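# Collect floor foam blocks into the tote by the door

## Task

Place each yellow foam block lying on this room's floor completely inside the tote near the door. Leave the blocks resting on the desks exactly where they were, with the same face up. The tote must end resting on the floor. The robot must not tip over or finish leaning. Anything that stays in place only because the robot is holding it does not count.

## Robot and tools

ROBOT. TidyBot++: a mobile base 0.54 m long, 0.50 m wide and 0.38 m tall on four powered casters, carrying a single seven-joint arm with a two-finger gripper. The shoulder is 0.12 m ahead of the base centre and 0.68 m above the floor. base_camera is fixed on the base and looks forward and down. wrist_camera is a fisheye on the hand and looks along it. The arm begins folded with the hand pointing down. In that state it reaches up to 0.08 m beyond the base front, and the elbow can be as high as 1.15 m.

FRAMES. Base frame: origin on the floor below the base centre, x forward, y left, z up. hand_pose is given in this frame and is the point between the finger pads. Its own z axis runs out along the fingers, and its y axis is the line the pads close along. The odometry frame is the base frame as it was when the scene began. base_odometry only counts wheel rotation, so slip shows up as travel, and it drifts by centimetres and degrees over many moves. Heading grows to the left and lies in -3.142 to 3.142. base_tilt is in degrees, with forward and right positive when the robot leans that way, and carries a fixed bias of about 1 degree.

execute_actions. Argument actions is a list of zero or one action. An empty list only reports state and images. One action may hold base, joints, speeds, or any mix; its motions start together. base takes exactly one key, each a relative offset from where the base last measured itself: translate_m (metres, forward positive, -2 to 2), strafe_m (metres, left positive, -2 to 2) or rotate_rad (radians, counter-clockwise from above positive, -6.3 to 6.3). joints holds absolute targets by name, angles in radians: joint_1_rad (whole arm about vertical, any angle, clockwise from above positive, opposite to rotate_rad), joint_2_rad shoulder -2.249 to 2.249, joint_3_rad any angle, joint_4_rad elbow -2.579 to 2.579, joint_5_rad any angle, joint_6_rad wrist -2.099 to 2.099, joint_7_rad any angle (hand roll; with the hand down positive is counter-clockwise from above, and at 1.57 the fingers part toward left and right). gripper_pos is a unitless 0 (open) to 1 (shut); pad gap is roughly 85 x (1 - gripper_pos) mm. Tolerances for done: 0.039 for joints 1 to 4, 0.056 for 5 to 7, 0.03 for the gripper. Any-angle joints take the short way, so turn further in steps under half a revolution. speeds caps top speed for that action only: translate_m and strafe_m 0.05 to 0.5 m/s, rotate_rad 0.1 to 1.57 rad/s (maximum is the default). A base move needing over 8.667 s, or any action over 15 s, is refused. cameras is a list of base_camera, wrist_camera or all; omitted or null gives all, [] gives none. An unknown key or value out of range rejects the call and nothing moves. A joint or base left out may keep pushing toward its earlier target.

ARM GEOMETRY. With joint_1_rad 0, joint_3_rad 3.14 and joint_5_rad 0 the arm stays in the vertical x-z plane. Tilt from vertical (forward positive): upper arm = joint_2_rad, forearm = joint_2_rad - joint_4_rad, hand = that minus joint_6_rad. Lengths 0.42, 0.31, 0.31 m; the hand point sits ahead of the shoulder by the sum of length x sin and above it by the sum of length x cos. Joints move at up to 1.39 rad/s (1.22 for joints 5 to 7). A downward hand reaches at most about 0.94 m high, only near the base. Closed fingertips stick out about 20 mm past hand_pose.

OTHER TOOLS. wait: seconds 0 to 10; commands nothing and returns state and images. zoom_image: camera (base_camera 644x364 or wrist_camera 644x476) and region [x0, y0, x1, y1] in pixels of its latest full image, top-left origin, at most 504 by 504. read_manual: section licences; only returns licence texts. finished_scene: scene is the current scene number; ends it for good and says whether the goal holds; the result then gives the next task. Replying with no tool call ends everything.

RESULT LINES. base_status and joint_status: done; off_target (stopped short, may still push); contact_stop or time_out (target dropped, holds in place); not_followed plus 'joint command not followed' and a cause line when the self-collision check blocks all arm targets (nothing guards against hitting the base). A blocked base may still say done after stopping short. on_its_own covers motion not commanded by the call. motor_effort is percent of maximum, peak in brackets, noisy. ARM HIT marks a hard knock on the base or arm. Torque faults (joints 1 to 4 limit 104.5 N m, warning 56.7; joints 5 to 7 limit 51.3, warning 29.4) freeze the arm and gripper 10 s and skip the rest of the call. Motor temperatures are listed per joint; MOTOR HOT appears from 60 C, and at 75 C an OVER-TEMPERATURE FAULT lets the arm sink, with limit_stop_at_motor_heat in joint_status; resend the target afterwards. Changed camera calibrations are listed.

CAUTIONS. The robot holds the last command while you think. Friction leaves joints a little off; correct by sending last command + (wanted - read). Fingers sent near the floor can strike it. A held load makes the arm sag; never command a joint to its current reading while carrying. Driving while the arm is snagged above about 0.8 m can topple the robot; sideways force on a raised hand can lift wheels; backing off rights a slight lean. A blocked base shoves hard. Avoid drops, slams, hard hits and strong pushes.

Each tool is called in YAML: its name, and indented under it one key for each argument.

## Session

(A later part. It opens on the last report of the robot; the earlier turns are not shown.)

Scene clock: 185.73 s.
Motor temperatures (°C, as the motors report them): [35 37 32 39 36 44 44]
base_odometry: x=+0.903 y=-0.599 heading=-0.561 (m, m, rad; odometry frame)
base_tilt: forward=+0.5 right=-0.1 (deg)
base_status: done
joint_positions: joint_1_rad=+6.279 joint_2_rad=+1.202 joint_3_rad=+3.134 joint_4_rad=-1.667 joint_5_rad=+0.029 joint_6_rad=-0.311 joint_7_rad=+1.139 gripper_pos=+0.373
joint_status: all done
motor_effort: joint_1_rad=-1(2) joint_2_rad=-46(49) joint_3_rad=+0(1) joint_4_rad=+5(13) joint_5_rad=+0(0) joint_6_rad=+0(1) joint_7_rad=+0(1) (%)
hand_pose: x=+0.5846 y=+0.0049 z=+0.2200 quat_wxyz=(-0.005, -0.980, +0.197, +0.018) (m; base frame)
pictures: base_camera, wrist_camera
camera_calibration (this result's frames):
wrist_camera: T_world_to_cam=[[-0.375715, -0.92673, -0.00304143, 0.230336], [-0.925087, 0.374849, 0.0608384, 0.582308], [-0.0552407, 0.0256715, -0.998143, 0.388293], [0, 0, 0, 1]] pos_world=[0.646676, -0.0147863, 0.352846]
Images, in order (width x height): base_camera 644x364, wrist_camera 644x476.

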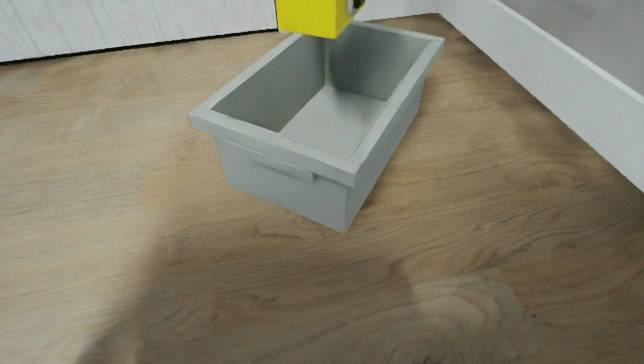

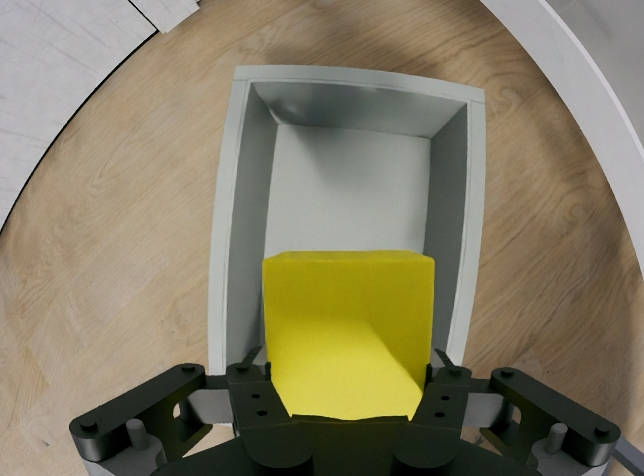

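execute_actions:
  actions:
    - {"base":{"translate_m":0.03},"joints":{"joint_2_rad":1.45,"joint_4_rad":-1.47,"joint_6_rad":-0.2}}
  cameras: []

execute_actions:
  actions:
    - {"joints":{"gripper_pos":0.2}}
  cameras: []

execute_actions:
  actions:
    - {"joints":{"joint_2_rad":0.5,"joint_4_rad":-2.0,"joint_6_rad":-0.64}}

Scene clock: 197.20 s.
Motor temperatures (°C, as the motors report them): [35 37 32 39 36 44 44]
base_odometry: x=+0.929 y=-0.615 heading=-0.560 (m, m, rad; odometry frame)
base_tilt: forward=+0.4 right=-0.1 (deg)
base_status: done
joint_positions: joint_1_rad=+6.279 joint_2_rad=+1.456 joint_3_rad=+3.134 joint_4_rad=-1.484 joint_5_rad=+0.029 joint_6_rad=-0.221 joint_7_rad=+1.139 gripper_pos=+0.373
joint_status: all done
motor_effort: joint_1_rad=-1(3) joint_2_rad=-48(51) joint_3_rad=+0(1) joint_4_rad=+4(5) joint_5_rad=+0(0) joint_6_rad=+0(1) joint_7_rad=+0(0) (%)
hand_pose: x=+0.5937 y=+0.0058 z=+0.1107 quat_wxyz=(-0.002, -0.980, +0.198, +0.010) (m; base frame)
pictures: none
No camera images: the call's "cameras" was empty. Leave "cameras" out to get every camera's image.

Scene clock: 198.20 s.
Motor temperatures (°C, as the motors report them): [35 37 32 39 36 44 44]
base_odometry: x=+0.929 y=-0.615 heading=-0.560 (m, m, rad; odometry frame)
base_tilt: forward=+0.4 right=-0.1 (deg)
base_status: not commanded
joint_positions: joint_1_rad=+6.279 joint_2_rad=+1.456 joint_3_rad=+3.134 joint_4_rad=-1.484 joint_5_rad=+0.029 joint_6_rad=-0.221 joint_7_rad=+1.139 gripper_pos=+0.200
joint_status: all done
motor_effort: joint_1_rad=-1(1) joint_2_rad=-47(48) joint_3_rad=-1(0) joint_4_rad=+3(4) joint_5_rad=+0(0) joint_6_rad=+0(0) joint_7_rad=-1(1) (%)
hand_pose: x=+0.5937 y=+0.0058 z=+0.1107 quat_wxyz=(-0.002, -0.980, +0.198, +0.010) (m; base frame)
pictures: none
No camera images: the call's "cameras" was empty. Leave "cameras" out to get every camera's image.

Scene clock: 200.43 s.
Motor temperatures (°C, as the motors report them): [35 37 32 39 36 44 44]
base_odometry: x=+0.929 y=-0.615 heading=-0.560 (m, m, rad; odometry frame)
base_tilt: forward=+0.5 right=-0.1 (deg)
base_status: not commanded
joint_positions: joint_1_rad=+6.279 joint_2_rad=+0.505 joint_3_rad=+3.134 joint_4_rad=-1.986 joint_5_rad=+0.029 joint_6_rad=-0.621 joint_7_rad=+1.139 gripper_pos=+0.200
joint_status: all done
motor_effort: joint_1_rad=-1(1) joint_2_rad=-33(51) joint_3_rad=+0(0) joint_4_rad=+11(11) joint_5_rad=+0(0) joint_6_rad=+1(1) joint_7_rad=-1(1) (%)
hand_pose: x=+0.5221 y=+0.0010 z=+0.4886 quat_wxyz=(-0.004, -0.980, +0.198, -0.016) (m; base frame)
pictures: base_camera, wrist_camera
camera_calibration (this result's frames):
wrist_camera: T_world_to_cam=[[-0.375753, -0.926539, -0.0182989, 0.211495], [-0.926647, 0.375898, -0.00517176, 0.542637], [0.0116704, 0.0150133, -0.999819, 0.618967], [0, 0, 0, 1]] pos_world=[0.575079, -0.0173107, 0.625532]
Images, in order (width x height): base_camera 644x364, wrist_camera 644x476.

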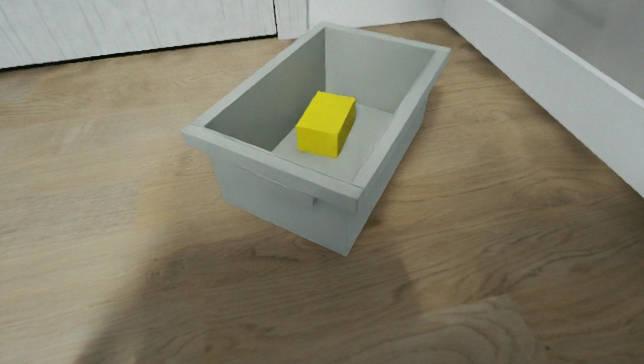

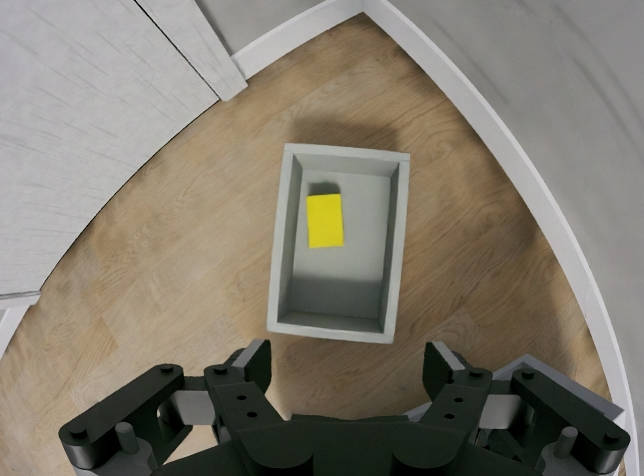

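finished_scene:
  scene: 1

The scene is finished: the task was done.


## Next scene

The same job, from a new start.

execute_actions:
  actions:
    - {"joints":{"joint_2_rad":-0.3,"joint_4_rad":-1.2,"joint_6_rad":-1.4,"joint_1_rad":0,"joint_7_rad":1.57}}

execute_actions:
  actions:
    - {"joints":{"joint_1_rad":1.57}}
  cameras: ["wrist_camera"]

execute_actions:
  actions:
    - {"joints":{"joint_1_rad":3.1}}
  cameras: ["wrist_camera"]

execute_actions:
  actions:
    - {"joints":{"joint_1_rad":-1.6}}
  cameras: ["wrist_camera"]

Scene clock: 2.60 s.
Motor temperatures (°C, as the motors report them): [35 37 32 38 36 44 44]
base_odometry: x=+0.000 y=+0.000 heading=+0.000 (m, m, rad; odometry frame)
base_tilt: forward=+0.4 right=-0.1 (deg)
base_status: not commanded
joint_positions: joint_1_rad=+0.006 joint_2_rad=-0.315 joint_3_rad=+3.104 joint_4_rad=-1.214 joint_5_rad=+0.035 joint_6_rad=-1.379 joint_7_rad=+1.604 gripper_pos=+0.000
joint_status: all done
motor_effort: joint_1_rad=+0(1) joint_2_rad=-6(10) joint_3_rad=+1(1) joint_4_rad=+18(21) joint_5_rad=+0(0) joint_6_rad=+7(6) joint_7_rad=-1(1) (%)
hand_pose: x=+0.4708 y=+0.0060 z=+1.0754 quat_wxyz=(+0.023, +0.908, +0.027, +0.418) (m; base frame)
pictures: base_camera, wrist_camera
camera_calibration (this result's frames):
wrist_camera: T_world_to_cam=[[0.0524278, -0.996781, 0.0606472, -0.0784656], [-0.668452, -0.0801474, -0.739424, 1.16707], [0.741905, -0.00177332, -0.670502, 0.508314], [0, 0, 0, 1]] pos_world=[0.40712, 0.0162256, 1.20854]
Images, in order (width x height): base_camera 644x364, wrist_camera 644x476.

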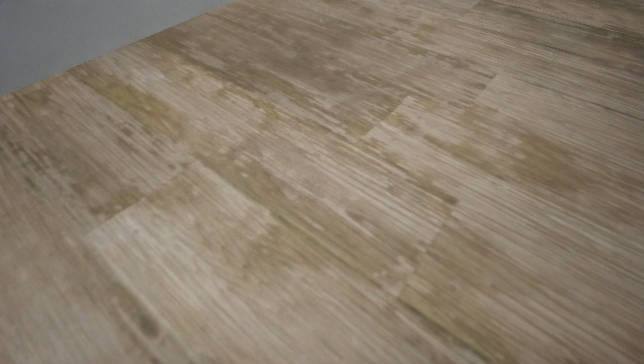

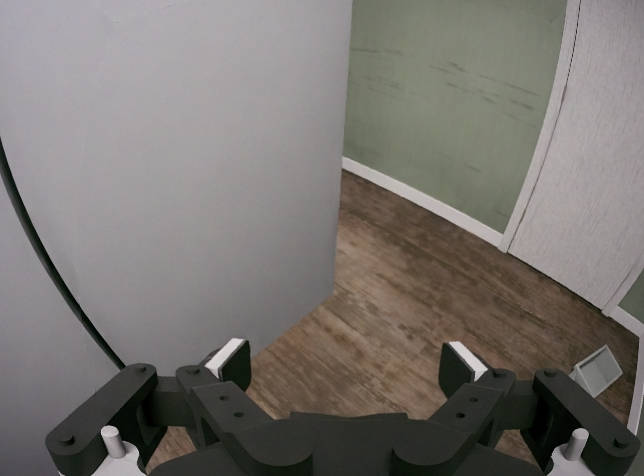

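Scene clock: 5.40 s.
Motor temperatures (°C, as the motors report them): [35 37 32 38 36 44 44]
base_odometry: x=+0.000 y=+0.000 heading=+0.000 (m, m, rad; odometry frame)
base_tilt: forward=+0.4 right=-0.1 (deg)
base_status: not commanded
joint_positions: joint_1_rad=+1.555 joint_2_rad=-0.311 joint_3_rad=+3.104 joint_4_rad=-1.214 joint_5_rad=+0.035 joint_6_rad=-1.379 joint_7_rad=+1.604 gripper_pos=+0.000
joint_status: all done
motor_effort: joint_1_rad=-1(2) joint_2_rad=-7(7) joint_3_rad=+1(2) joint_4_rad=+19(19) joint_5_rad=+1(0) joint_6_rad=+7(7) joint_7_rad=-1(1) (%)
hand_pose: x=+0.1324 y=-0.3531 z=+1.0740 quat_wxyz=(+0.308, +0.668, -0.616, +0.282) (m; base frame)
pictures: wrist_camera
camera_calibration (this result's frames):
wrist_camera: T_world_to_cam=[[-0.995444, -0.0737599, 0.0604239, 0.0463834], [-0.0943309, 0.669427, -0.736864, 1.097], [0.0139016, -0.739207, -0.673335, 0.596878], [0, 0, 0, 1]] pos_world=[0.141355, -0.289724, 1.20744]
Images, in order (width x height): wrist_camera 644x476.

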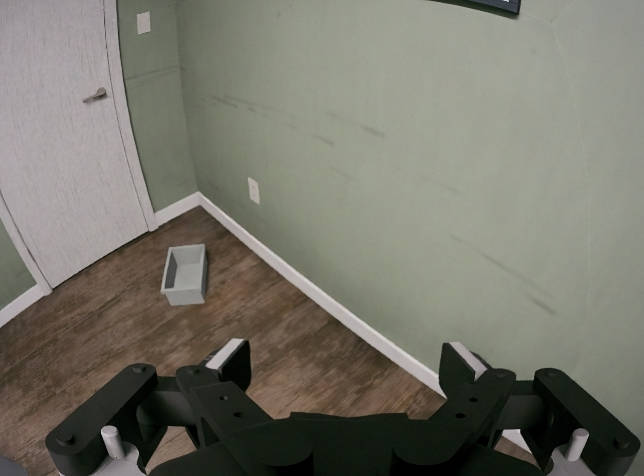

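Scene clock: 8.17 s.
Motor temperatures (°C, as the motors report them): [35 37 32 38 36 44 44]
base_odometry: x=+0.000 y=+0.000 heading=+0.000 (m, m, rad; odometry frame)
base_tilt: forward=+0.5 right=-0.1 (deg)
base_status: not commanded
joint_positions: joint_1_rad=+3.085 joint_2_rad=-0.311 joint_3_rad=+3.104 joint_4_rad=-1.214 joint_5_rad=+0.035 joint_6_rad=-1.379 joint_7_rad=+1.604 gripper_pos=+0.000
joint_status: all done
motor_effort: joint_1_rad=+0(1) joint_2_rad=-7(7) joint_3_rad=+1(2) joint_4_rad=+18(19) joint_5_rad=+1(0) joint_6_rad=+7(7) joint_7_rad=-1(1) (%)
hand_pose: x=-0.2333 y=-0.0278 z=+1.0740 quat_wxyz=(+0.417, +0.055, -0.907, -0.010) (m; base frame)
pictures: wrist_camera
camera_calibration (this result's frames):
wrist_camera: T_world_to_cam=[[-0.114313, 0.991606, 0.0604171, -0.0584665], [0.665108, 0.121565, -0.736786, 1.00657], [-0.737946, -0.0440402, -0.673421, 0.686407], [0, 0, 0, 1]] pos_world=[-0.169632, -0.0341591, 1.2074]
Images, in order (width x height): wrist_camera 644x476.

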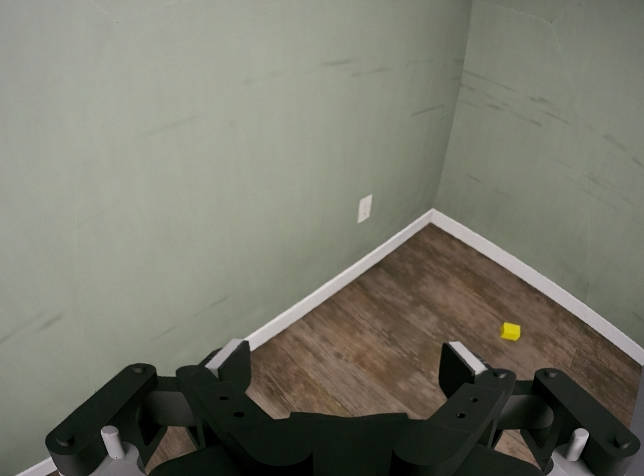

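Scene clock: 10.97 s.
Motor temperatures (°C, as the motors report them): [35 37 32 38 36 44 44]
base_odometry: x=+0.000 y=+0.000 heading=+0.000 (m, m, rad; odometry frame)
base_tilt: forward=+0.4 right=-0.1 (deg)
base_status: not commanded
joint_positions: joint_1_rad=+4.669 joint_2_rad=-0.311 joint_3_rad=+3.104 joint_4_rad=-1.214 joint_5_rad=+0.035 joint_6_rad=-1.379 joint_7_rad=+1.604 gripper_pos=+0.000
joint_status: all done
motor_effort: joint_1_rad=-1(1) joint_2_rad=-7(7) joint_3_rad=+1(1) joint_4_rad=+18(19) joint_5_rad=+0(0) joint_6_rad=+7(7) joint_7_rad=-1(1) (%)
hand_pose: x=+0.0955 y=+0.3527 z=+1.0740 quat_wxyz=(+0.286, -0.607, -0.677, -0.304) (m; base frame)
pictures: wrist_camera
camera_calibration (this result's frames):
wrist_camera: T_world_to_cam=[[0.992942, 0.102061, 0.0604103, -0.190225], [0.113343, -0.666645, -0.736707, 1.07218], [-0.0349172, 0.738355, -0.673508, 0.602805], [0, 0, 0, 1]] pos_world=[0.0884064, 0.289094, 1.20737]
Images, in order (width x height): wrist_camera 644x476.

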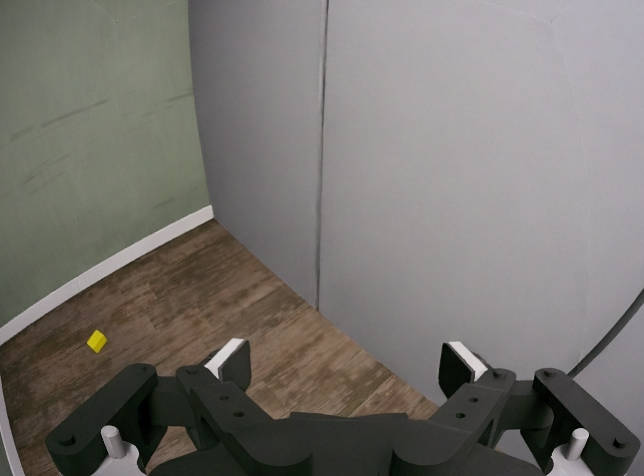

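execute_actions:
  actions:
    - {"base":{"rotate_rad":2.447},"joints":{"joint_1_rad":0,"joint_6_rad":-1.7}}
  cameras: []

execute_actions:
  actions:
    - {"base":{"translate_m":0.5}}

Scene clock: 24.33 s.
Motor temperatures (°C, as the motors report them): [35 37 32 39 36 44 44]
base_odometry: x=+0.000 y=+0.000 heading=+2.446 (m, m, rad; odometry frame)
base_tilt: forward=+0.4 right=-0.1 (deg)
base_status: done
joint_positions: joint_1_rad=+6.267 joint_2_rad=-0.306 joint_3_rad=+3.104 joint_4_rad=-1.214 joint_5_rad=+0.035 joint_6_rad=-1.680 joint_7_rad=+1.604 gripper_pos=+0.000
joint_status: all done
motor_effort: joint_1_rad=-1(2) joint_2_rad=-5(7) joint_3_rad=+1(2) joint_4_rad=+17(18) joint_5_rad=+0(1) joint_6_rad=+5(7) joint_7_rad=-1(1) (%)
hand_pose: x=+0.4032 y=+0.0094 z=+1.0120 quat_wxyz=(-0.019, -0.961, -0.036, -0.274) (m; base frame)
pictures: none
No camera images: the call's "cameras" was empty. Leave "cameras" out to get every camera's image.

Scene clock: 26.80 s.
Motor temperatures (°C, as the motors report them): [35 37 32 39 36 44 44]
base_odometry: x=-0.384 y=+0.320 heading=+2.447 (m, m, rad; odometry frame)
base_tilt: forward=+0.5 right=-0.1 (deg)
base_status: done
joint_positions: joint_1_rad=+6.267 joint_2_rad=-0.294 joint_3_rad=+3.104 joint_4_rad=-1.213 joint_5_rad=+0.035 joint_6_rad=-1.683 joint_7_rad=+1.604 gripper_pos=+0.000
joint_status: not commanded
motor_effort: joint_1_rad=-1(0) joint_2_rad=-6(10) joint_3_rad=+1(2) joint_4_rad=+17(18) joint_5_rad=+0(1) joint_6_rad=+5(6) joint_7_rad=-1(1) (%)
hand_pose: x=+0.4065 y=+0.0093 z=+1.0083 quat_wxyz=(-0.019, -0.963, -0.036, -0.267) (m; base frame)
pictures: base_camera, wrist_camera
camera_calibration (this result's frames):
wrist_camera: T_world_to_cam=[[0.0800364, -0.995765, 0.0452396, -0.0633712], [-0.867804, -0.091937, -0.488327, 0.90277], [0.490418, -0.000175171, -0.871487, 0.815913], [0, 0, 0, 1]] pos_world=[0.388361, 0.020038, 1.15477]
Images, in order (width x height): base_camera 644x364, wrist_camera 644x476.

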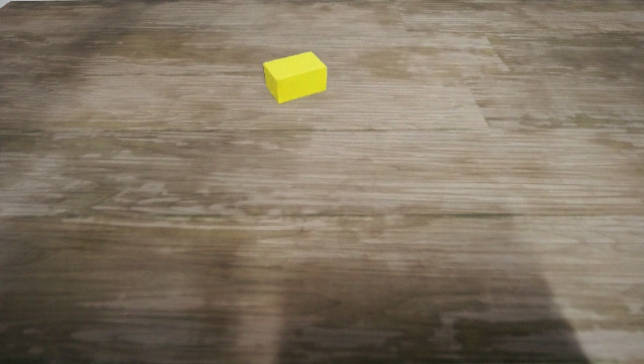

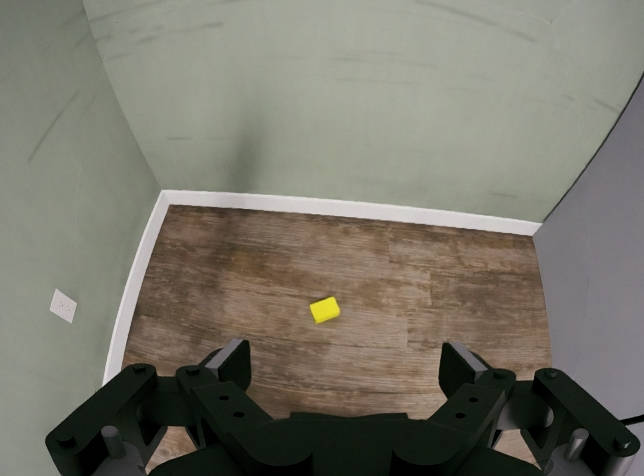

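execute_actions:
  actions:
    - {"base":{"strafe_m":0.04},"joints":{"joint_2_rad":1.372,"joint_4_rad":-1.547,"joint_6_rad":-0.222,"joint_7_rad":0.42,"joint_3_rad":3.14,"joint_5_rad":0}}
  cameras: []

execute_actions:
  actions:
    - {"base":{"translate_m":0.18}}

Scene clock: 37.40 s.
Motor temperatures (°C, as the motors report them): [35 37 32 39 36 44 44]
base_odometry: x=-0.410 y=+0.289 heading=+2.447 (m, m, rad; odometry frame)
base_tilt: forward=+0.4 right=-0.1 (deg)
base_status: done
joint_positions: joint_1_rad=+6.268 joint_2_rad=+1.371 joint_3_rad=+3.122 joint_4_rad=-1.531 joint_5_rad=+0.032 joint_6_rad=-0.243 joint_7_rad=+0.463 gripper_pos=+0.000
joint_status: all done
motor_effort: joint_1_rad=-1(0) joint_2_rad=-47(54) joint_3_rad=+0(3) joint_4_rad=+5(19) joint_5_rad=+0(1) joint_6_rad=+0(5) joint_7_rad=-1(2) (%)
hand_pose: x=+0.6044 y=+0.0183 z=+0.1488 quat_wxyz=(+0.004, -0.863, +0.505, +0.004) (m; base frame)
pictures: none
No camera images: the call's "cameras" was empty. Leave "cameras" out to get every camera's image.

Scene clock: 38.97 s.
Motor temperatures (°C, as the motors report them): [35 37 32 39 36 44 44]
base_odometry: x=-0.549 y=+0.404 heading=+2.447 (m, m, rad; odometry frame)
base_tilt: forward=+0.5 right=-0.1 (deg)
base_status: done
joint_positions: joint_1_rad=+6.268 joint_2_rad=+1.372 joint_3_rad=+3.123 joint_4_rad=-1.537 joint_5_rad=+0.031 joint_6_rad=-0.238 joint_7_rad=+0.463 gripper_pos=+0.000
joint_status: not commanded
motor_effort: joint_1_rad=-1(0) joint_2_rad=-47(51) joint_3_rad=+0(1) joint_4_rad=+4(6) joint_5_rad=+0(0) joint_6_rad=+0(1) joint_7_rad=-1(1) (%)
hand_pose: x=+0.6019 y=+0.0179 z=+0.1481 quat_wxyz=(+0.003, -0.863, +0.505, +0.005) (m; base frame)
pictures: base_camera, wrist_camera
camera_calibration (this result's frames):
wrist_camera: T_world_to_cam=[[-0.865693, -0.500184, -0.0197923, 0.538411], [-0.500568, 0.864796, 0.0394798, 0.336674], [-0.00263088, 0.0440848, -0.999024, 0.285278], [0, 0, 0, 1]] pos_world=[0.635377, -0.0344265, 0.282365]
Images, in order (width x height): base_camera 644x364, wrist_camera 644x476.

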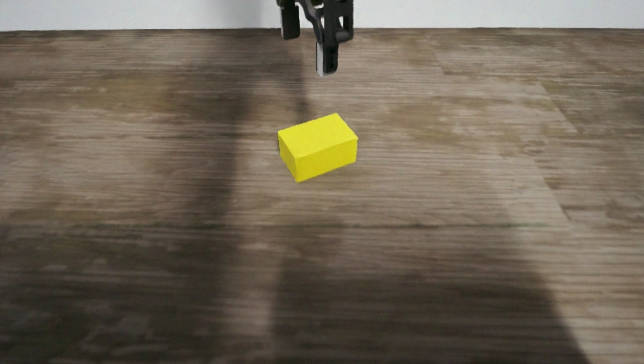

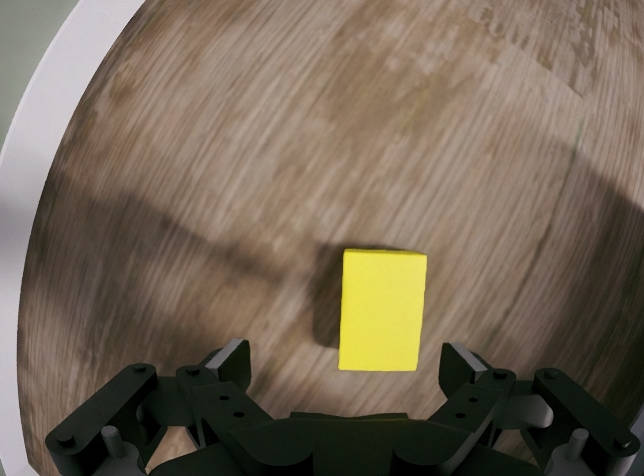

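execute_actions:
  actions:
    - {"base":{"translate_m":-0.012},"joints":{"joint_2_rad":1.66,"joint_4_rad":-1.285,"joint_6_rad":-0.185}}
  cameras: ["wrist_camera"]

execute_actions:
  actions:
    - {"joints":{"gripper_pos":1}}
  cameras: []

execute_actions:
  actions:
    - {"joints":{"joint_2_rad":0.5,"joint_4_rad":-2.0,"joint_6_rad":-0.64,"joint_7_rad":1.57}}
  cameras: []

Scene clock: 48.63 s.
Motor temperatures (°C, as the motors report them): [35 37 32 39 36 44 44]
base_odometry: x=-0.540 y=+0.396 heading=+2.448 (m, m, rad; odometry frame)
base_tilt: forward=+0.5 right=-0.1 (deg)
base_status: done
joint_positions: joint_1_rad=+6.269 joint_2_rad=+1.663 joint_3_rad=+3.123 joint_4_rad=-1.302 joint_5_rad=+0.031 joint_6_rad=-0.205 joint_7_rad=+0.463 gripper_pos=+0.000
joint_status: all done
motor_effort: joint_1_rad=+0(2) joint_2_rad=-47(50) joint_3_rad=-1(1) joint_4_rad=+3(6) joint_5_rad=+0(0) joint_6_rad=+0(1) joint_7_rad=-1(1) (%)
hand_pose: x=+0.5839 y=+0.0171 z=+0.0225 quat_wxyz=(-0.002, -0.862, +0.507, +0.015) (m; base frame)
pictures: wrist_camera
camera_calibration (this result's frames):
wrist_camera: T_world_to_cam=[[-0.868796, -0.495171, 0.000160561, 0.521239], [-0.494509, 0.867651, 0.0514048, 0.329499], [-0.0255935, 0.0445809, -0.998678, 0.173205], [0, 0, 0, 1]] pos_world=[0.620224, -0.0355093, 0.155954]
Images, in order (width x height): wrist_camera 644x476.

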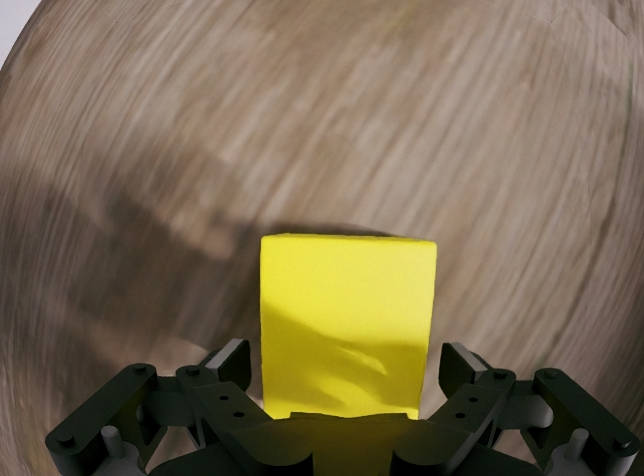

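Scene clock: 49.73 s.
Motor temperatures (°C, as the motors report them): [35 37 32 39 36 44 44]
base_odometry: x=-0.540 y=+0.396 heading=+2.448 (m, m, rad; odometry frame)
base_tilt: forward=+0.4 right=-0.1 (deg)
base_status: not commanded
joint_positions: joint_1_rad=+6.269 joint_2_rad=+1.658 joint_3_rad=+3.123 joint_4_rad=-1.297 joint_5_rad=+0.031 joint_6_rad=-0.204 joint_7_rad=+0.463 gripper_pos=+0.387
joint_status: gripper_pos off_target (ended at +0.387, target +1.000)
motor_effort: joint_1_rad=-1(1) joint_2_rad=-48(48) joint_3_rad=-1(1) joint_4_rad=+3(7) joint_5_rad=+0(0) joint_6_rad=+0(4) joint_7_rad=+0(1) (%)
hand_pose: x=+0.5906 y=+0.0172 z=+0.0253 quat_wxyz=(+0.000, -0.862, +0.508, +0.011) (m; base frame)
pictures: none
No camera images: the call's "cameras" was empty. Leave "cameras" out to get every camera's image.

Scene clock: 52.17 s.
Motor temperatures (°C, as the motors report them): [35 37 32 39 36 44 44]
base_odometry: x=-0.540 y=+0.396 heading=+2.448 (m, m, rad; odometry frame)
base_tilt: forward=+0.4 right=-0.1 (deg)
base_status: not commanded
joint_positions: joint_1_rad=+6.269 joint_2_rad=+0.506 joint_3_rad=+3.123 joint_4_rad=-1.984 joint_5_rad=+0.031 joint_6_rad=-0.622 joint_7_rad=+1.528 gripper_pos=+0.387
joint_status: all done
motor_effort: joint_1_rad=-1(0) joint_2_rad=-34(51) joint_3_rad=+0(1) joint_4_rad=+11(11) joint_5_rad=+0(0) joint_6_rad=+1(1) joint_7_rad=-1(2) (%)
hand_pose: x=+0.5224 y=+0.0095 z=+0.4887 quat_wxyz=(-0.004, -1.000, -0.006, -0.015) (m; base frame)
pictures: none
No camera images: the call's "cameras" was empty. Leave "cameras" out to get every camera's image.

execute_actions:
  actions:
    - {"base":{"rotate_rad":2.985}}
  cameras: []

execute_actions:
  actions:
    - {"base":{"translate_m":1.3}}

Scene clock: 62.80 s.
Motor temperatures (°C, as the motors report them): [35 37 32 39 36 44 44]
base_odometry: x=-0.540 y=+0.396 heading=-0.851 (m, m, rad; odometry frame)
base_tilt: forward=+0.4 right=-0.1 (deg)
base_status: done
joint_positions: joint_1_rad=+6.279 joint_2_rad=+0.506 joint_3_rad=+3.134 joint_4_rad=-1.984 joint_5_rad=+0.028 joint_6_rad=-0.622 joint_7_rad=+1.528 gripper_pos=+0.387
joint_status: not commanded
motor_effort: joint_1_rad=-1(2) joint_2_rad=-33(35) joint_3_rad=+0(2) joint_4_rad=+12(11) joint_5_rad=+0(0) joint_6_rad=+1(1) joint_7_rad=-1(1) (%)
hand_pose: x=+0.5226 y=+0.0016 z=+0.4886 quat_wxyz=(-0.006, -1.000, +0.005, -0.015) (m; base frame)
pictures: none
No camera images: the call's "cameras" was empty. Leave "cameras" out to get every camera's image.

Scene clock: 66.77 s.
Motor temperatures (°C, as the motors report them): [35 37 32 39 36 44 44]
base_odometry: x=+0.319 y=-0.580 heading=-0.850 (m, m, rad; odometry frame)
base_tilt: forward=+0.4 right=-0.1 (deg)
base_status: done
joint_positions: joint_1_rad=+6.279 joint_2_rad=+0.505 joint_3_rad=+3.134 joint_4_rad=-1.990 joint_5_rad=+0.028 joint_6_rad=-0.624 joint_7_rad=+1.528 gripper_pos=+0.387
joint_status: not commanded
motor_effort: joint_1_rad=-1(2) joint_2_rad=-34(36) joint_3_rad=+0(1) joint_4_rad=+11(13) joint_5_rad=+0(0) joint_6_rad=+1(2) joint_7_rad=-1(0) (%)
hand_pose: x=+0.5190 y=+0.0015 z=+0.4881 quat_wxyz=(-0.006, -1.000, +0.005, -0.011) (m; base frame)
pictures: base_camera, wrist_camera
camera_calibration (this result's frames):
wrist_camera: T_world_to_cam=[[0.00339899, -0.999968, -0.0071799, 0.00874224], [-0.999985, -0.0034304, 0.00436789, 0.5736], [-0.00439238, 0.00716495, -0.999965, 0.626894], [0, 0, 0, 1]] pos_world=[0.576315, 0.00621798, 0.62443]
Images, in order (width x height): base_camera 644x364, wrist_camera 644x476.

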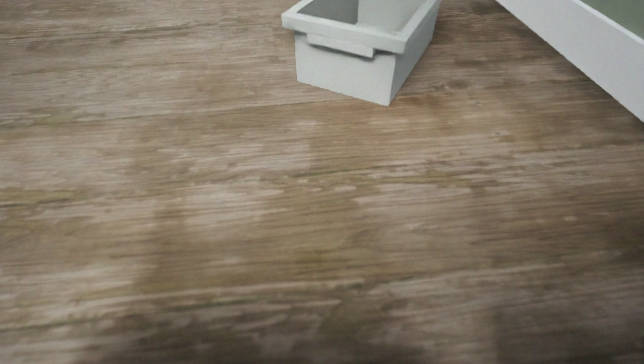

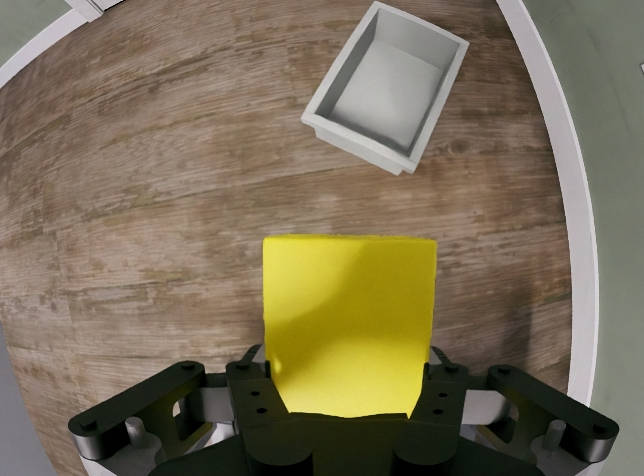

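execute_actions:
  actions:
    - {"base":{"strafe_m":-0.07},"joints":{"joint_7_rad":1.12}}
  cameras: []

execute_actions:
  actions:
    - {"base":{"translate_m":0.27},"joints":{"joint_2_rad":1.2,"joint_4_rad":-1.65,"joint_6_rad":-0.29}}

Scene clock: 77.57 s.
Motor temperatures (°C, as the motors report them): [35 37 32 39 36 44 44]
base_odometry: x=+0.266 y=-0.626 heading=-0.850 (m, m, rad; odometry frame)
base_tilt: forward=+0.4 right=-0.1 (deg)
base_status: done
joint_positions: joint_1_rad=+6.286 joint_2_rad=+0.505 joint_3_rad=+3.136 joint_4_rad=-1.990 joint_5_rad=+0.027 joint_6_rad=-0.625 joint_7_rad=+1.142 gripper_pos=+0.387
joint_status: all done
motor_effort: joint_1_rad=-1(3) joint_2_rad=-33(34) joint_3_rad=+0(1) joint_4_rad=+12(11) joint_5_rad=+0(1) joint_6_rad=+0(1) joint_7_rad=-1(0) (%)
hand_pose: x=+0.5190 y=-0.0025 z=+0.4881 quat_wxyz=(-0.004, -0.979, +0.201, -0.012) (m; base frame)
pictures: none
No camera images: the call's "cameras" was empty. Leave "cameras" out to get every camera's image.

Scene clock: 79.53 s.
Motor temperatures (°C, as the motors report them): [35 37 32 39 36 44 44]
base_odometry: x=+0.444 y=-0.829 heading=-0.851 (m, m, rad; odometry frame)
base_tilt: forward=+0.5 right=-0.1 (deg)
base_status: done
joint_positions: joint_1_rad=+6.286 joint_2_rad=+1.199 joint_3_rad=+3.136 joint_4_rad=-1.668 joint_5_rad=+0.027 joint_6_rad=-0.310 joint_7_rad=+1.142 gripper_pos=+0.387
joint_status: all done
motor_effort: joint_1_rad=-1(0) joint_2_rad=-46(48) joint_3_rad=+0(0) joint_4_rad=+5(13) joint_5_rad=+0(0) joint_6_rad=+0(1) joint_7_rad=-1(1) (%)
hand_pose: x=+0.5853 y=+0.0005 z=+0.2210 quat_wxyz=(-0.005, -0.980, +0.200, +0.017) (m; base frame)
pictures: base_camera, wrist_camera
camera_calibration (this result's frames):
wrist_camera: T_world_to_cam=[[-0.381986, -0.924164, -0.00275413, 0.230123], [-0.922653, 0.381188, 0.0583697, 0.583658], [-0.0528933, 0.0248375, -0.998291, 0.388084], [0, 0, 0, 1]] pos_world=[0.646945, -0.0194511, 0.353987]
Images, in order (width x height): base_camera 644x364, wrist_camera 644x476.

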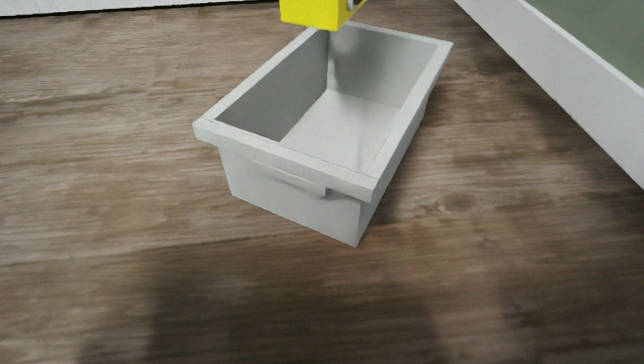

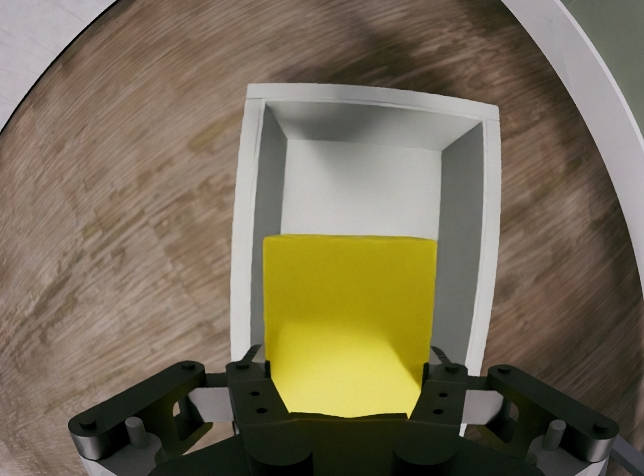

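execute_actions:
  actions:
    - {"base":{"strafe_m":-0.015},"joints":{"joint_2_rad":1.45,"joint_4_rad":-1.47,"joint_6_rad":-0.2}}
  cameras: []

execute_actions:
  actions:
    - {"joints":{"gripper_pos":0.2}}
  cameras: []

execute_actions:
  actions:
    - {"joints":{"joint_2_rad":-0.3,"joint_4_rad":-1.2,"joint_6_rad":-1.4,"joint_7_rad":1.57,"gripper_pos":0}}
  cameras: ["base_camera"]

execute_actions:
  actions:
    - {"joints":{"joint_1_rad":-1.3}}
  cameras: ["wrist_camera"]

Scene clock: 95.40 s.
Motor temperatures (°C, as the motors report them): [35 38 32 38 36 44 44]
base_odometry: x=+0.433 y=-0.839 heading=-0.851 (m, m, rad; odometry frame)
base_tilt: forward=+0.5 right=-0.1 (deg)
base_status: done
joint_positions: joint_1_rad=+6.287 joint_2_rad=+1.456 joint_3_rad=+3.137 joint_4_rad=-1.487 joint_5_rad=+0.027 joint_6_rad=-0.220 joint_7_rad=+1.142 gripper_pos=+0.387
joint_status: all done
motor_effort: joint_1_rad=-1(3) joint_2_rad=-47(51) joint_3_rad=+0(2) joint_4_rad=+4(6) joint_5_rad=+0(0) joint_6_rad=+0(0) joint_7_rad=-1(1) (%)
hand_pose: x=+0.5926 y=+0.0008 z=+0.1108 quat_wxyz=(-0.003, -0.979, +0.201, +0.010) (m; base frame)
pictures: none
No camera images: the call's "cameras" was empty. Leave "cameras" out to get every camera's image.

Scene clock: 96.40 s.
Motor temperatures (°C, as the motors report them): [35 38 32 38 36 44 44]
base_odometry: x=+0.433 y=-0.839 heading=-0.851 (m, m, rad; odometry frame)
base_tilt: forward=+0.5 right=-0.1 (deg)
base_status: not commanded
joint_positions: joint_1_rad=+6.287 joint_2_rad=+1.456 joint_3_rad=+3.137 joint_4_rad=-1.487 joint_5_rad=+0.027 joint_6_rad=-0.220 joint_7_rad=+1.142 gripper_pos=+0.200
joint_status: all done
motor_effort: joint_1_rad=-1(1) joint_2_rad=-47(47) joint_3_rad=+0(0) joint_4_rad=+4(4) joint_5_rad=+0(0) joint_6_rad=+0(0) joint_7_rad=-1(1) (%)
hand_pose: x=+0.5926 y=+0.0008 z=+0.1108 quat_wxyz=(-0.003, -0.979, +0.201, +0.010) (m; base frame)
pictures: none
No camera images: the call's "cameras" was empty. Leave "cameras" out to get every camera's image.

Scene clock: 99.33 s.
Motor temperatures (°C, as the motors report them): [35 38 32 38 36 44 44]
base_odometry: x=+0.433 y=-0.839 heading=-0.851 (m, m, rad; odometry frame)
base_tilt: forward=+0.4 right=-0.1 (deg)
base_status: not commanded
joint_positions: joint_1_rad=+6.287 joint_2_rad=-0.304 joint_3_rad=+3.137 joint_4_rad=-1.215 joint_5_rad=+0.027 joint_6_rad=-1.381 joint_7_rad=+1.526 gripper_pos=+0.000
joint_status: all done
motor_effort: joint_1_rad=+0(1) joint_2_rad=-7(54) joint_3_rad=+1(0) joint_4_rad=+18(19) joint_5_rad=+0(0) joint_6_rad=+7(7) joint_7_rad=+0(2) (%)
hand_pose: x=+0.4752 y=-0.0061 z=+1.0704 quat_wxyz=(-0.005, -0.911, +0.023, -0.412) (m; base frame)
pictures: base_camera
Images, in order (width x height): base_camera 644x364.

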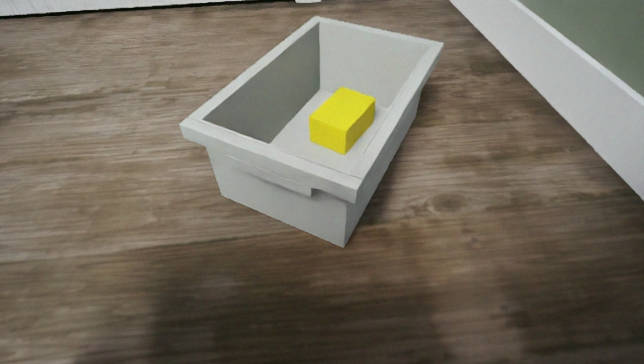

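Scene clock: 101.90 s.
Motor temperatures (°C, as the motors report them): [35 38 32 39 36 44 44]
base_odometry: x=+0.433 y=-0.839 heading=-0.851 (m, m, rad; odometry frame)
base_tilt: forward=+0.5 right=-0.1 (deg)
base_status: not commanded
joint_positions: joint_1_rad=+4.998 joint_2_rad=-0.304 joint_3_rad=+3.137 joint_4_rad=-1.215 joint_5_rad=+0.027 joint_6_rad=-1.381 joint_7_rad=+1.526 gripper_pos=+0.000
joint_status: all done
motor_effort: joint_1_rad=-1(1) joint_2_rad=-7(8) joint_3_rad=+1(1) joint_4_rad=+19(18) joint_5_rad=+0(0) joint_6_rad=+7(7) joint_7_rad=-1(0) (%)
hand_pose: x=+0.2239 y=+0.3405 z=+1.0704 quat_wxyz=(+0.244, -0.742, -0.529, -0.332) (m; base frame)
pictures: wrist_camera
camera_calibration (this result's frames):
wrist_camera: T_world_to_cam=[[0.953944, -0.299647, -0.0142109, -0.0908348], [-0.213857, -0.646075, -0.732702, 1.10885], [0.210371, 0.701996, -0.680401, 0.578749], [0, 0, 0, 1]] pos_world=[0.202035, 0.282905, 1.20495]
Images, in order (width x height): wrist_camera 644x476.

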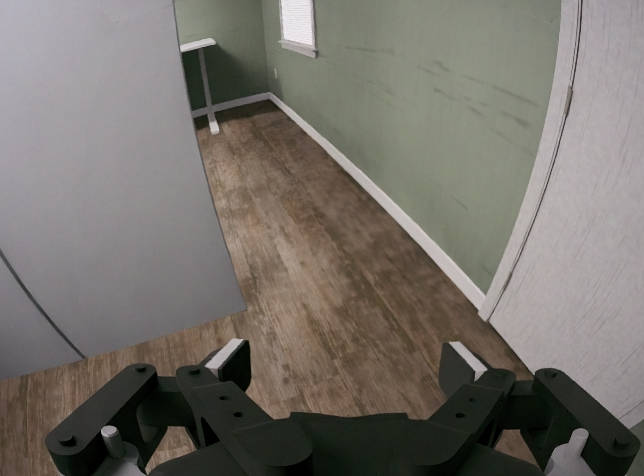

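execute_actions:
  actions:
    - {"base":{"rotate_rad":1.16},"joints":{"joint_1_rad":0}}
  cameras: []

execute_actions:
  actions:
    - {"base":{"translate_m":1.2}}
  cameras: []

execute_actions:
  actions:
    - {"base":{"rotate_rad":0.5}}

Scene clock: 113.40 s.
Motor temperatures (°C, as the motors report them): [35 37 32 39 36 44 44]
base_odometry: x=+0.433 y=-0.839 heading=+0.308 (m, m, rad; odometry frame)
base_tilt: forward=+0.4 right=-0.1 (deg)
base_status: done
joint_positions: joint_1_rad=+6.269 joint_2_rad=-0.302 joint_3_rad=+3.137 joint_4_rad=-1.214 joint_5_rad=+0.026 joint_6_rad=-1.382 joint_7_rad=+1.526 gripper_pos=+0.000
joint_status: all done
motor_effort: joint_1_rad=+0(0) joint_2_rad=-7(9) joint_3_rad=+1(2) joint_4_rad=+19(20) joint_5_rad=+0(1) joint_6_rad=+7(7) joint_7_rad=-1(1) (%)
hand_pose: x=+0.4757 y=+0.0007 z=+1.0700 quat_wxyz=(+0.000, -0.911, +0.014, -0.411) (m; base frame)
pictures: none
No camera images: the call's "cameras" was empty. Leave "cameras" out to get every camera's image.

Scene clock: 117.17 s.
Motor temperatures (°C, as the motors report them): [35 37 32 39 36 44 44]
base_odometry: x=+1.576 y=-0.473 heading=+0.309 (m, m, rad; odometry frame)
base_tilt: forward=+0.4 right=-0.1 (deg)
base_status: done
joint_positions: joint_1_rad=+6.269 joint_2_rad=-0.297 joint_3_rad=+3.137 joint_4_rad=-1.213 joint_5_rad=+0.026 joint_6_rad=-1.383 joint_7_rad=+1.526 gripper_pos=+0.000
joint_status: not commanded
motor_effort: joint_1_rad=+0(1) joint_2_rad=-7(11) joint_3_rad=+1(2) joint_4_rad=+19(19) joint_5_rad=+0(1) joint_6_rad=+7(7) joint_7_rad=-1(1) (%)
hand_pose: x=+0.4776 y=+0.0007 z=+1.0684 quat_wxyz=(+0.000, -0.912, +0.014, -0.409) (m; base frame)
pictures: none
No camera images: the call's "cameras" was empty. Leave "cameras" out to get every camera's image.

Scene clock: 118.57 s.
Motor temperatures (°C, as the motors report them): [35 37 32 39 36 44 44]
base_odometry: x=+1.576 y=-0.473 heading=+0.809 (m, m, rad; odometry frame)
base_tilt: forward=+0.4 right=-0.1 (deg)
base_status: done
joint_positions: joint_1_rad=+6.270 joint_2_rad=-0.297 joint_3_rad=+3.137 joint_4_rad=-1.213 joint_5_rad=+0.026 joint_6_rad=-1.383 joint_7_rad=+1.526 gripper_pos=+0.000
joint_status: not commanded
motor_effort: joint_1_rad=-1(2) joint_2_rad=-7(8) joint_3_rad=+1(3) joint_4_rad=+18(19) joint_5_rad=+0(1) joint_6_rad=+6(7) joint_7_rad=-1(1) (%)
hand_pose: x=+0.4776 y=+0.0003 z=+1.0684 quat_wxyz=(-0.001, -0.912, +0.015, -0.409) (m; base frame)
pictures: base_camera, wrist_camera
camera_calibration (this result's frames):
wrist_camera: T_world_to_cam=[[-0.00517777, -0.999871, -0.0151855, 0.0245134], [-0.685566, 0.0146045, -0.727864, 1.16176], [0.727992, 0.00664195, -0.685554, 0.521275], [0, 0, 0, 1]] pos_world=[0.417105, 0.00408102, 1.20334]
Images, in order (width x height): base_camera 644x364, wrist_camera 644x476.

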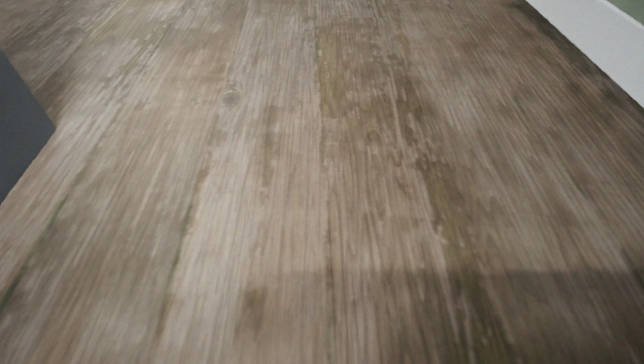

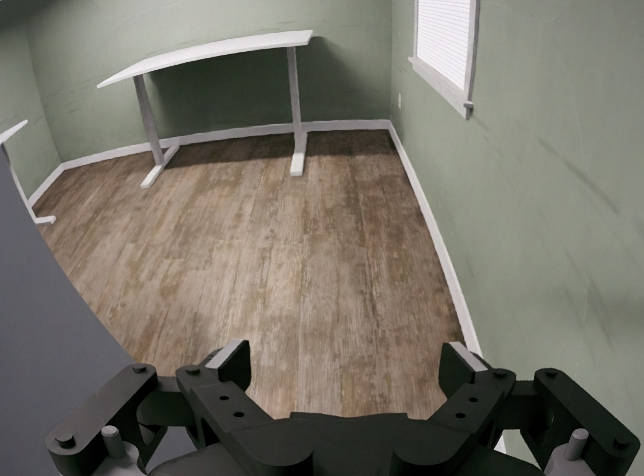

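execute_actions:
  actions:
    - {"base":{"translate_m":0.9}}
  cameras: []

execute_actions:
  actions:
    - {"joints":{"joint_1_rad":-1.4,"joint_6_rad":-1.55}}
  cameras: ["wrist_camera"]

execute_actions:
  actions:
    - {"joints":{"joint_1_rad":-2.3,"joint_6_rad":-1.8}}
  cameras: ["wrist_camera"]

Scene clock: 128.10 s.
Motor temperatures (°C, as the motors report them): [35 37 32 39 36 44 44]
base_odometry: x=+2.196 y=+0.179 heading=+0.810 (m, m, rad; odometry frame)
base_tilt: forward=+0.4 right=-0.1 (deg)
base_status: done
joint_positions: joint_1_rad=+6.270 joint_2_rad=-0.296 joint_3_rad=+3.137 joint_4_rad=-1.212 joint_5_rad=+0.026 joint_6_rad=-1.384 joint_7_rad=+1.526 gripper_pos=+0.000
joint_status: not commanded
motor_effort: joint_1_rad=-1(1) joint_2_rad=-7(11) joint_3_rad=+1(2) joint_4_rad=+19(19) joint_5_rad=+0(0) joint_6_rad=+7(7) joint_7_rad=-1(1) (%)
hand_pose: x=+0.4775 y=+0.0003 z=+1.0685 quat_wxyz=(-0.001, -0.913, +0.015, -0.409) (m; base frame)
pictures: none
No camera images: the call's "cameras" was empty. Leave "cameras" out to get every camera's image.

Scene clock: 130.77 s.
Motor temperatures (°C, as the motors report them): [35 37 32 39 36 44 44]
base_odometry: x=+2.196 y=+0.179 heading=+0.810 (m, m, rad; odometry frame)
base_tilt: forward=+0.4 right=-0.1 (deg)
base_status: not commanded
joint_positions: joint_1_rad=+4.898 joint_2_rad=-0.296 joint_3_rad=+3.137 joint_4_rad=-1.212 joint_5_rad=+0.026 joint_6_rad=-1.529 joint_7_rad=+1.526 gripper_pos=+0.000
joint_status: all done
motor_effort: joint_1_rad=+0(0) joint_2_rad=-7(8) joint_3_rad=+1(1) joint_4_rad=+18(19) joint_5_rad=+0(1) joint_6_rad=+6(6) joint_7_rad=-1(1) (%)
hand_pose: x=+0.1838 y=+0.3196 z=+1.0371 quat_wxyz=(+0.215, -0.737, -0.583, -0.266) (m; base frame)
pictures: wrist_camera
camera_calibration (this result's frames):
wrist_camera: T_world_to_cam=[[0.978127, -0.207553, -0.0137724, -0.0936283], [-0.171064, -0.764965, -0.620939, 0.976629], [0.118342, 0.609713, -0.783738, 0.732753], [0, 0, 0, 1]] pos_world=[0.171931, 0.280885, 1.17942]
Images, in order (width x height): wrist_camera 644x476.

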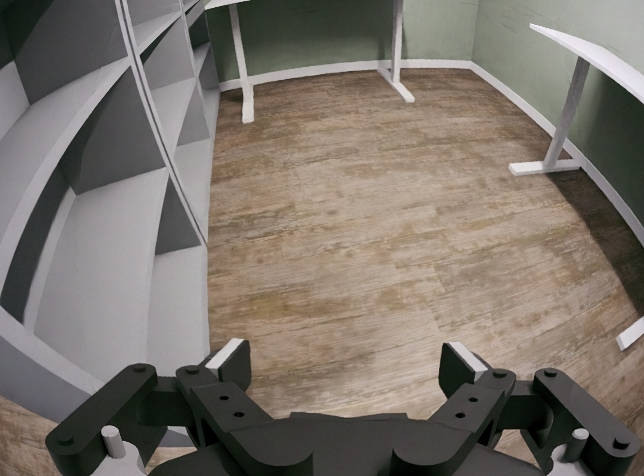

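Scene clock: 132.93 s.
Motor temperatures (°C, as the motors report them): [35 37 32 39 36 44 44]
base_odometry: x=+2.196 y=+0.179 heading=+0.810 (m, m, rad; odometry frame)
base_tilt: forward=+0.4 right=-0.1 (deg)
base_status: not commanded
joint_positions: joint_1_rad=+3.998 joint_2_rad=-0.296 joint_3_rad=+3.137 joint_4_rad=-1.212 joint_5_rad=+0.026 joint_6_rad=-1.780 joint_7_rad=+1.526 gripper_pos=+0.000
joint_status: all done
motor_effort: joint_1_rad=+0(0) joint_2_rad=-5(7) joint_3_rad=+1(1) joint_4_rad=+16(18) joint_5_rad=+0(1) joint_6_rad=+4(6) joint_7_rad=-1(1) (%)
hand_pose: x=-0.0480 y=+0.2002 z=+0.9951 quat_wxyz=(+0.199, -0.427, -0.876, -0.098) (m; base frame)
pictures: wrist_camera
camera_calibration (this result's frames):
wrist_camera: T_world_to_cam=[[0.776208, 0.630405, -0.00956438, -0.0738976], [0.572732, -0.711377, -0.407333, 0.63192], [-0.263589, 0.310697, -0.913229, 0.970401], [0, 0, 0, 1]] pos_world=[-0.0487743, 0.194617, 1.14289]
Images, in order (width x height): wrist_camera 644x476.

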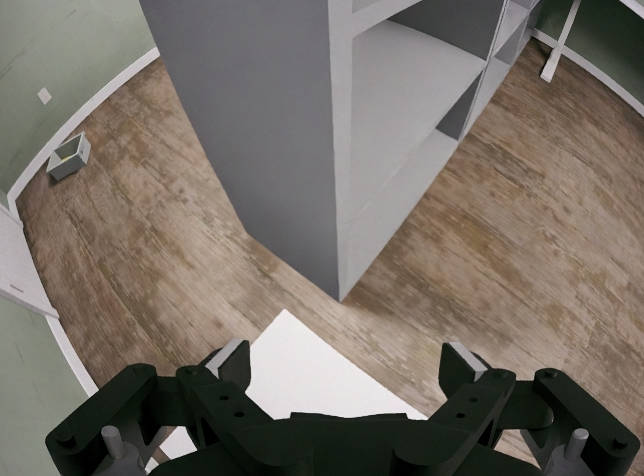

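Clear.

finished_scene:
  scene: 2

The scene is finished: the task was done.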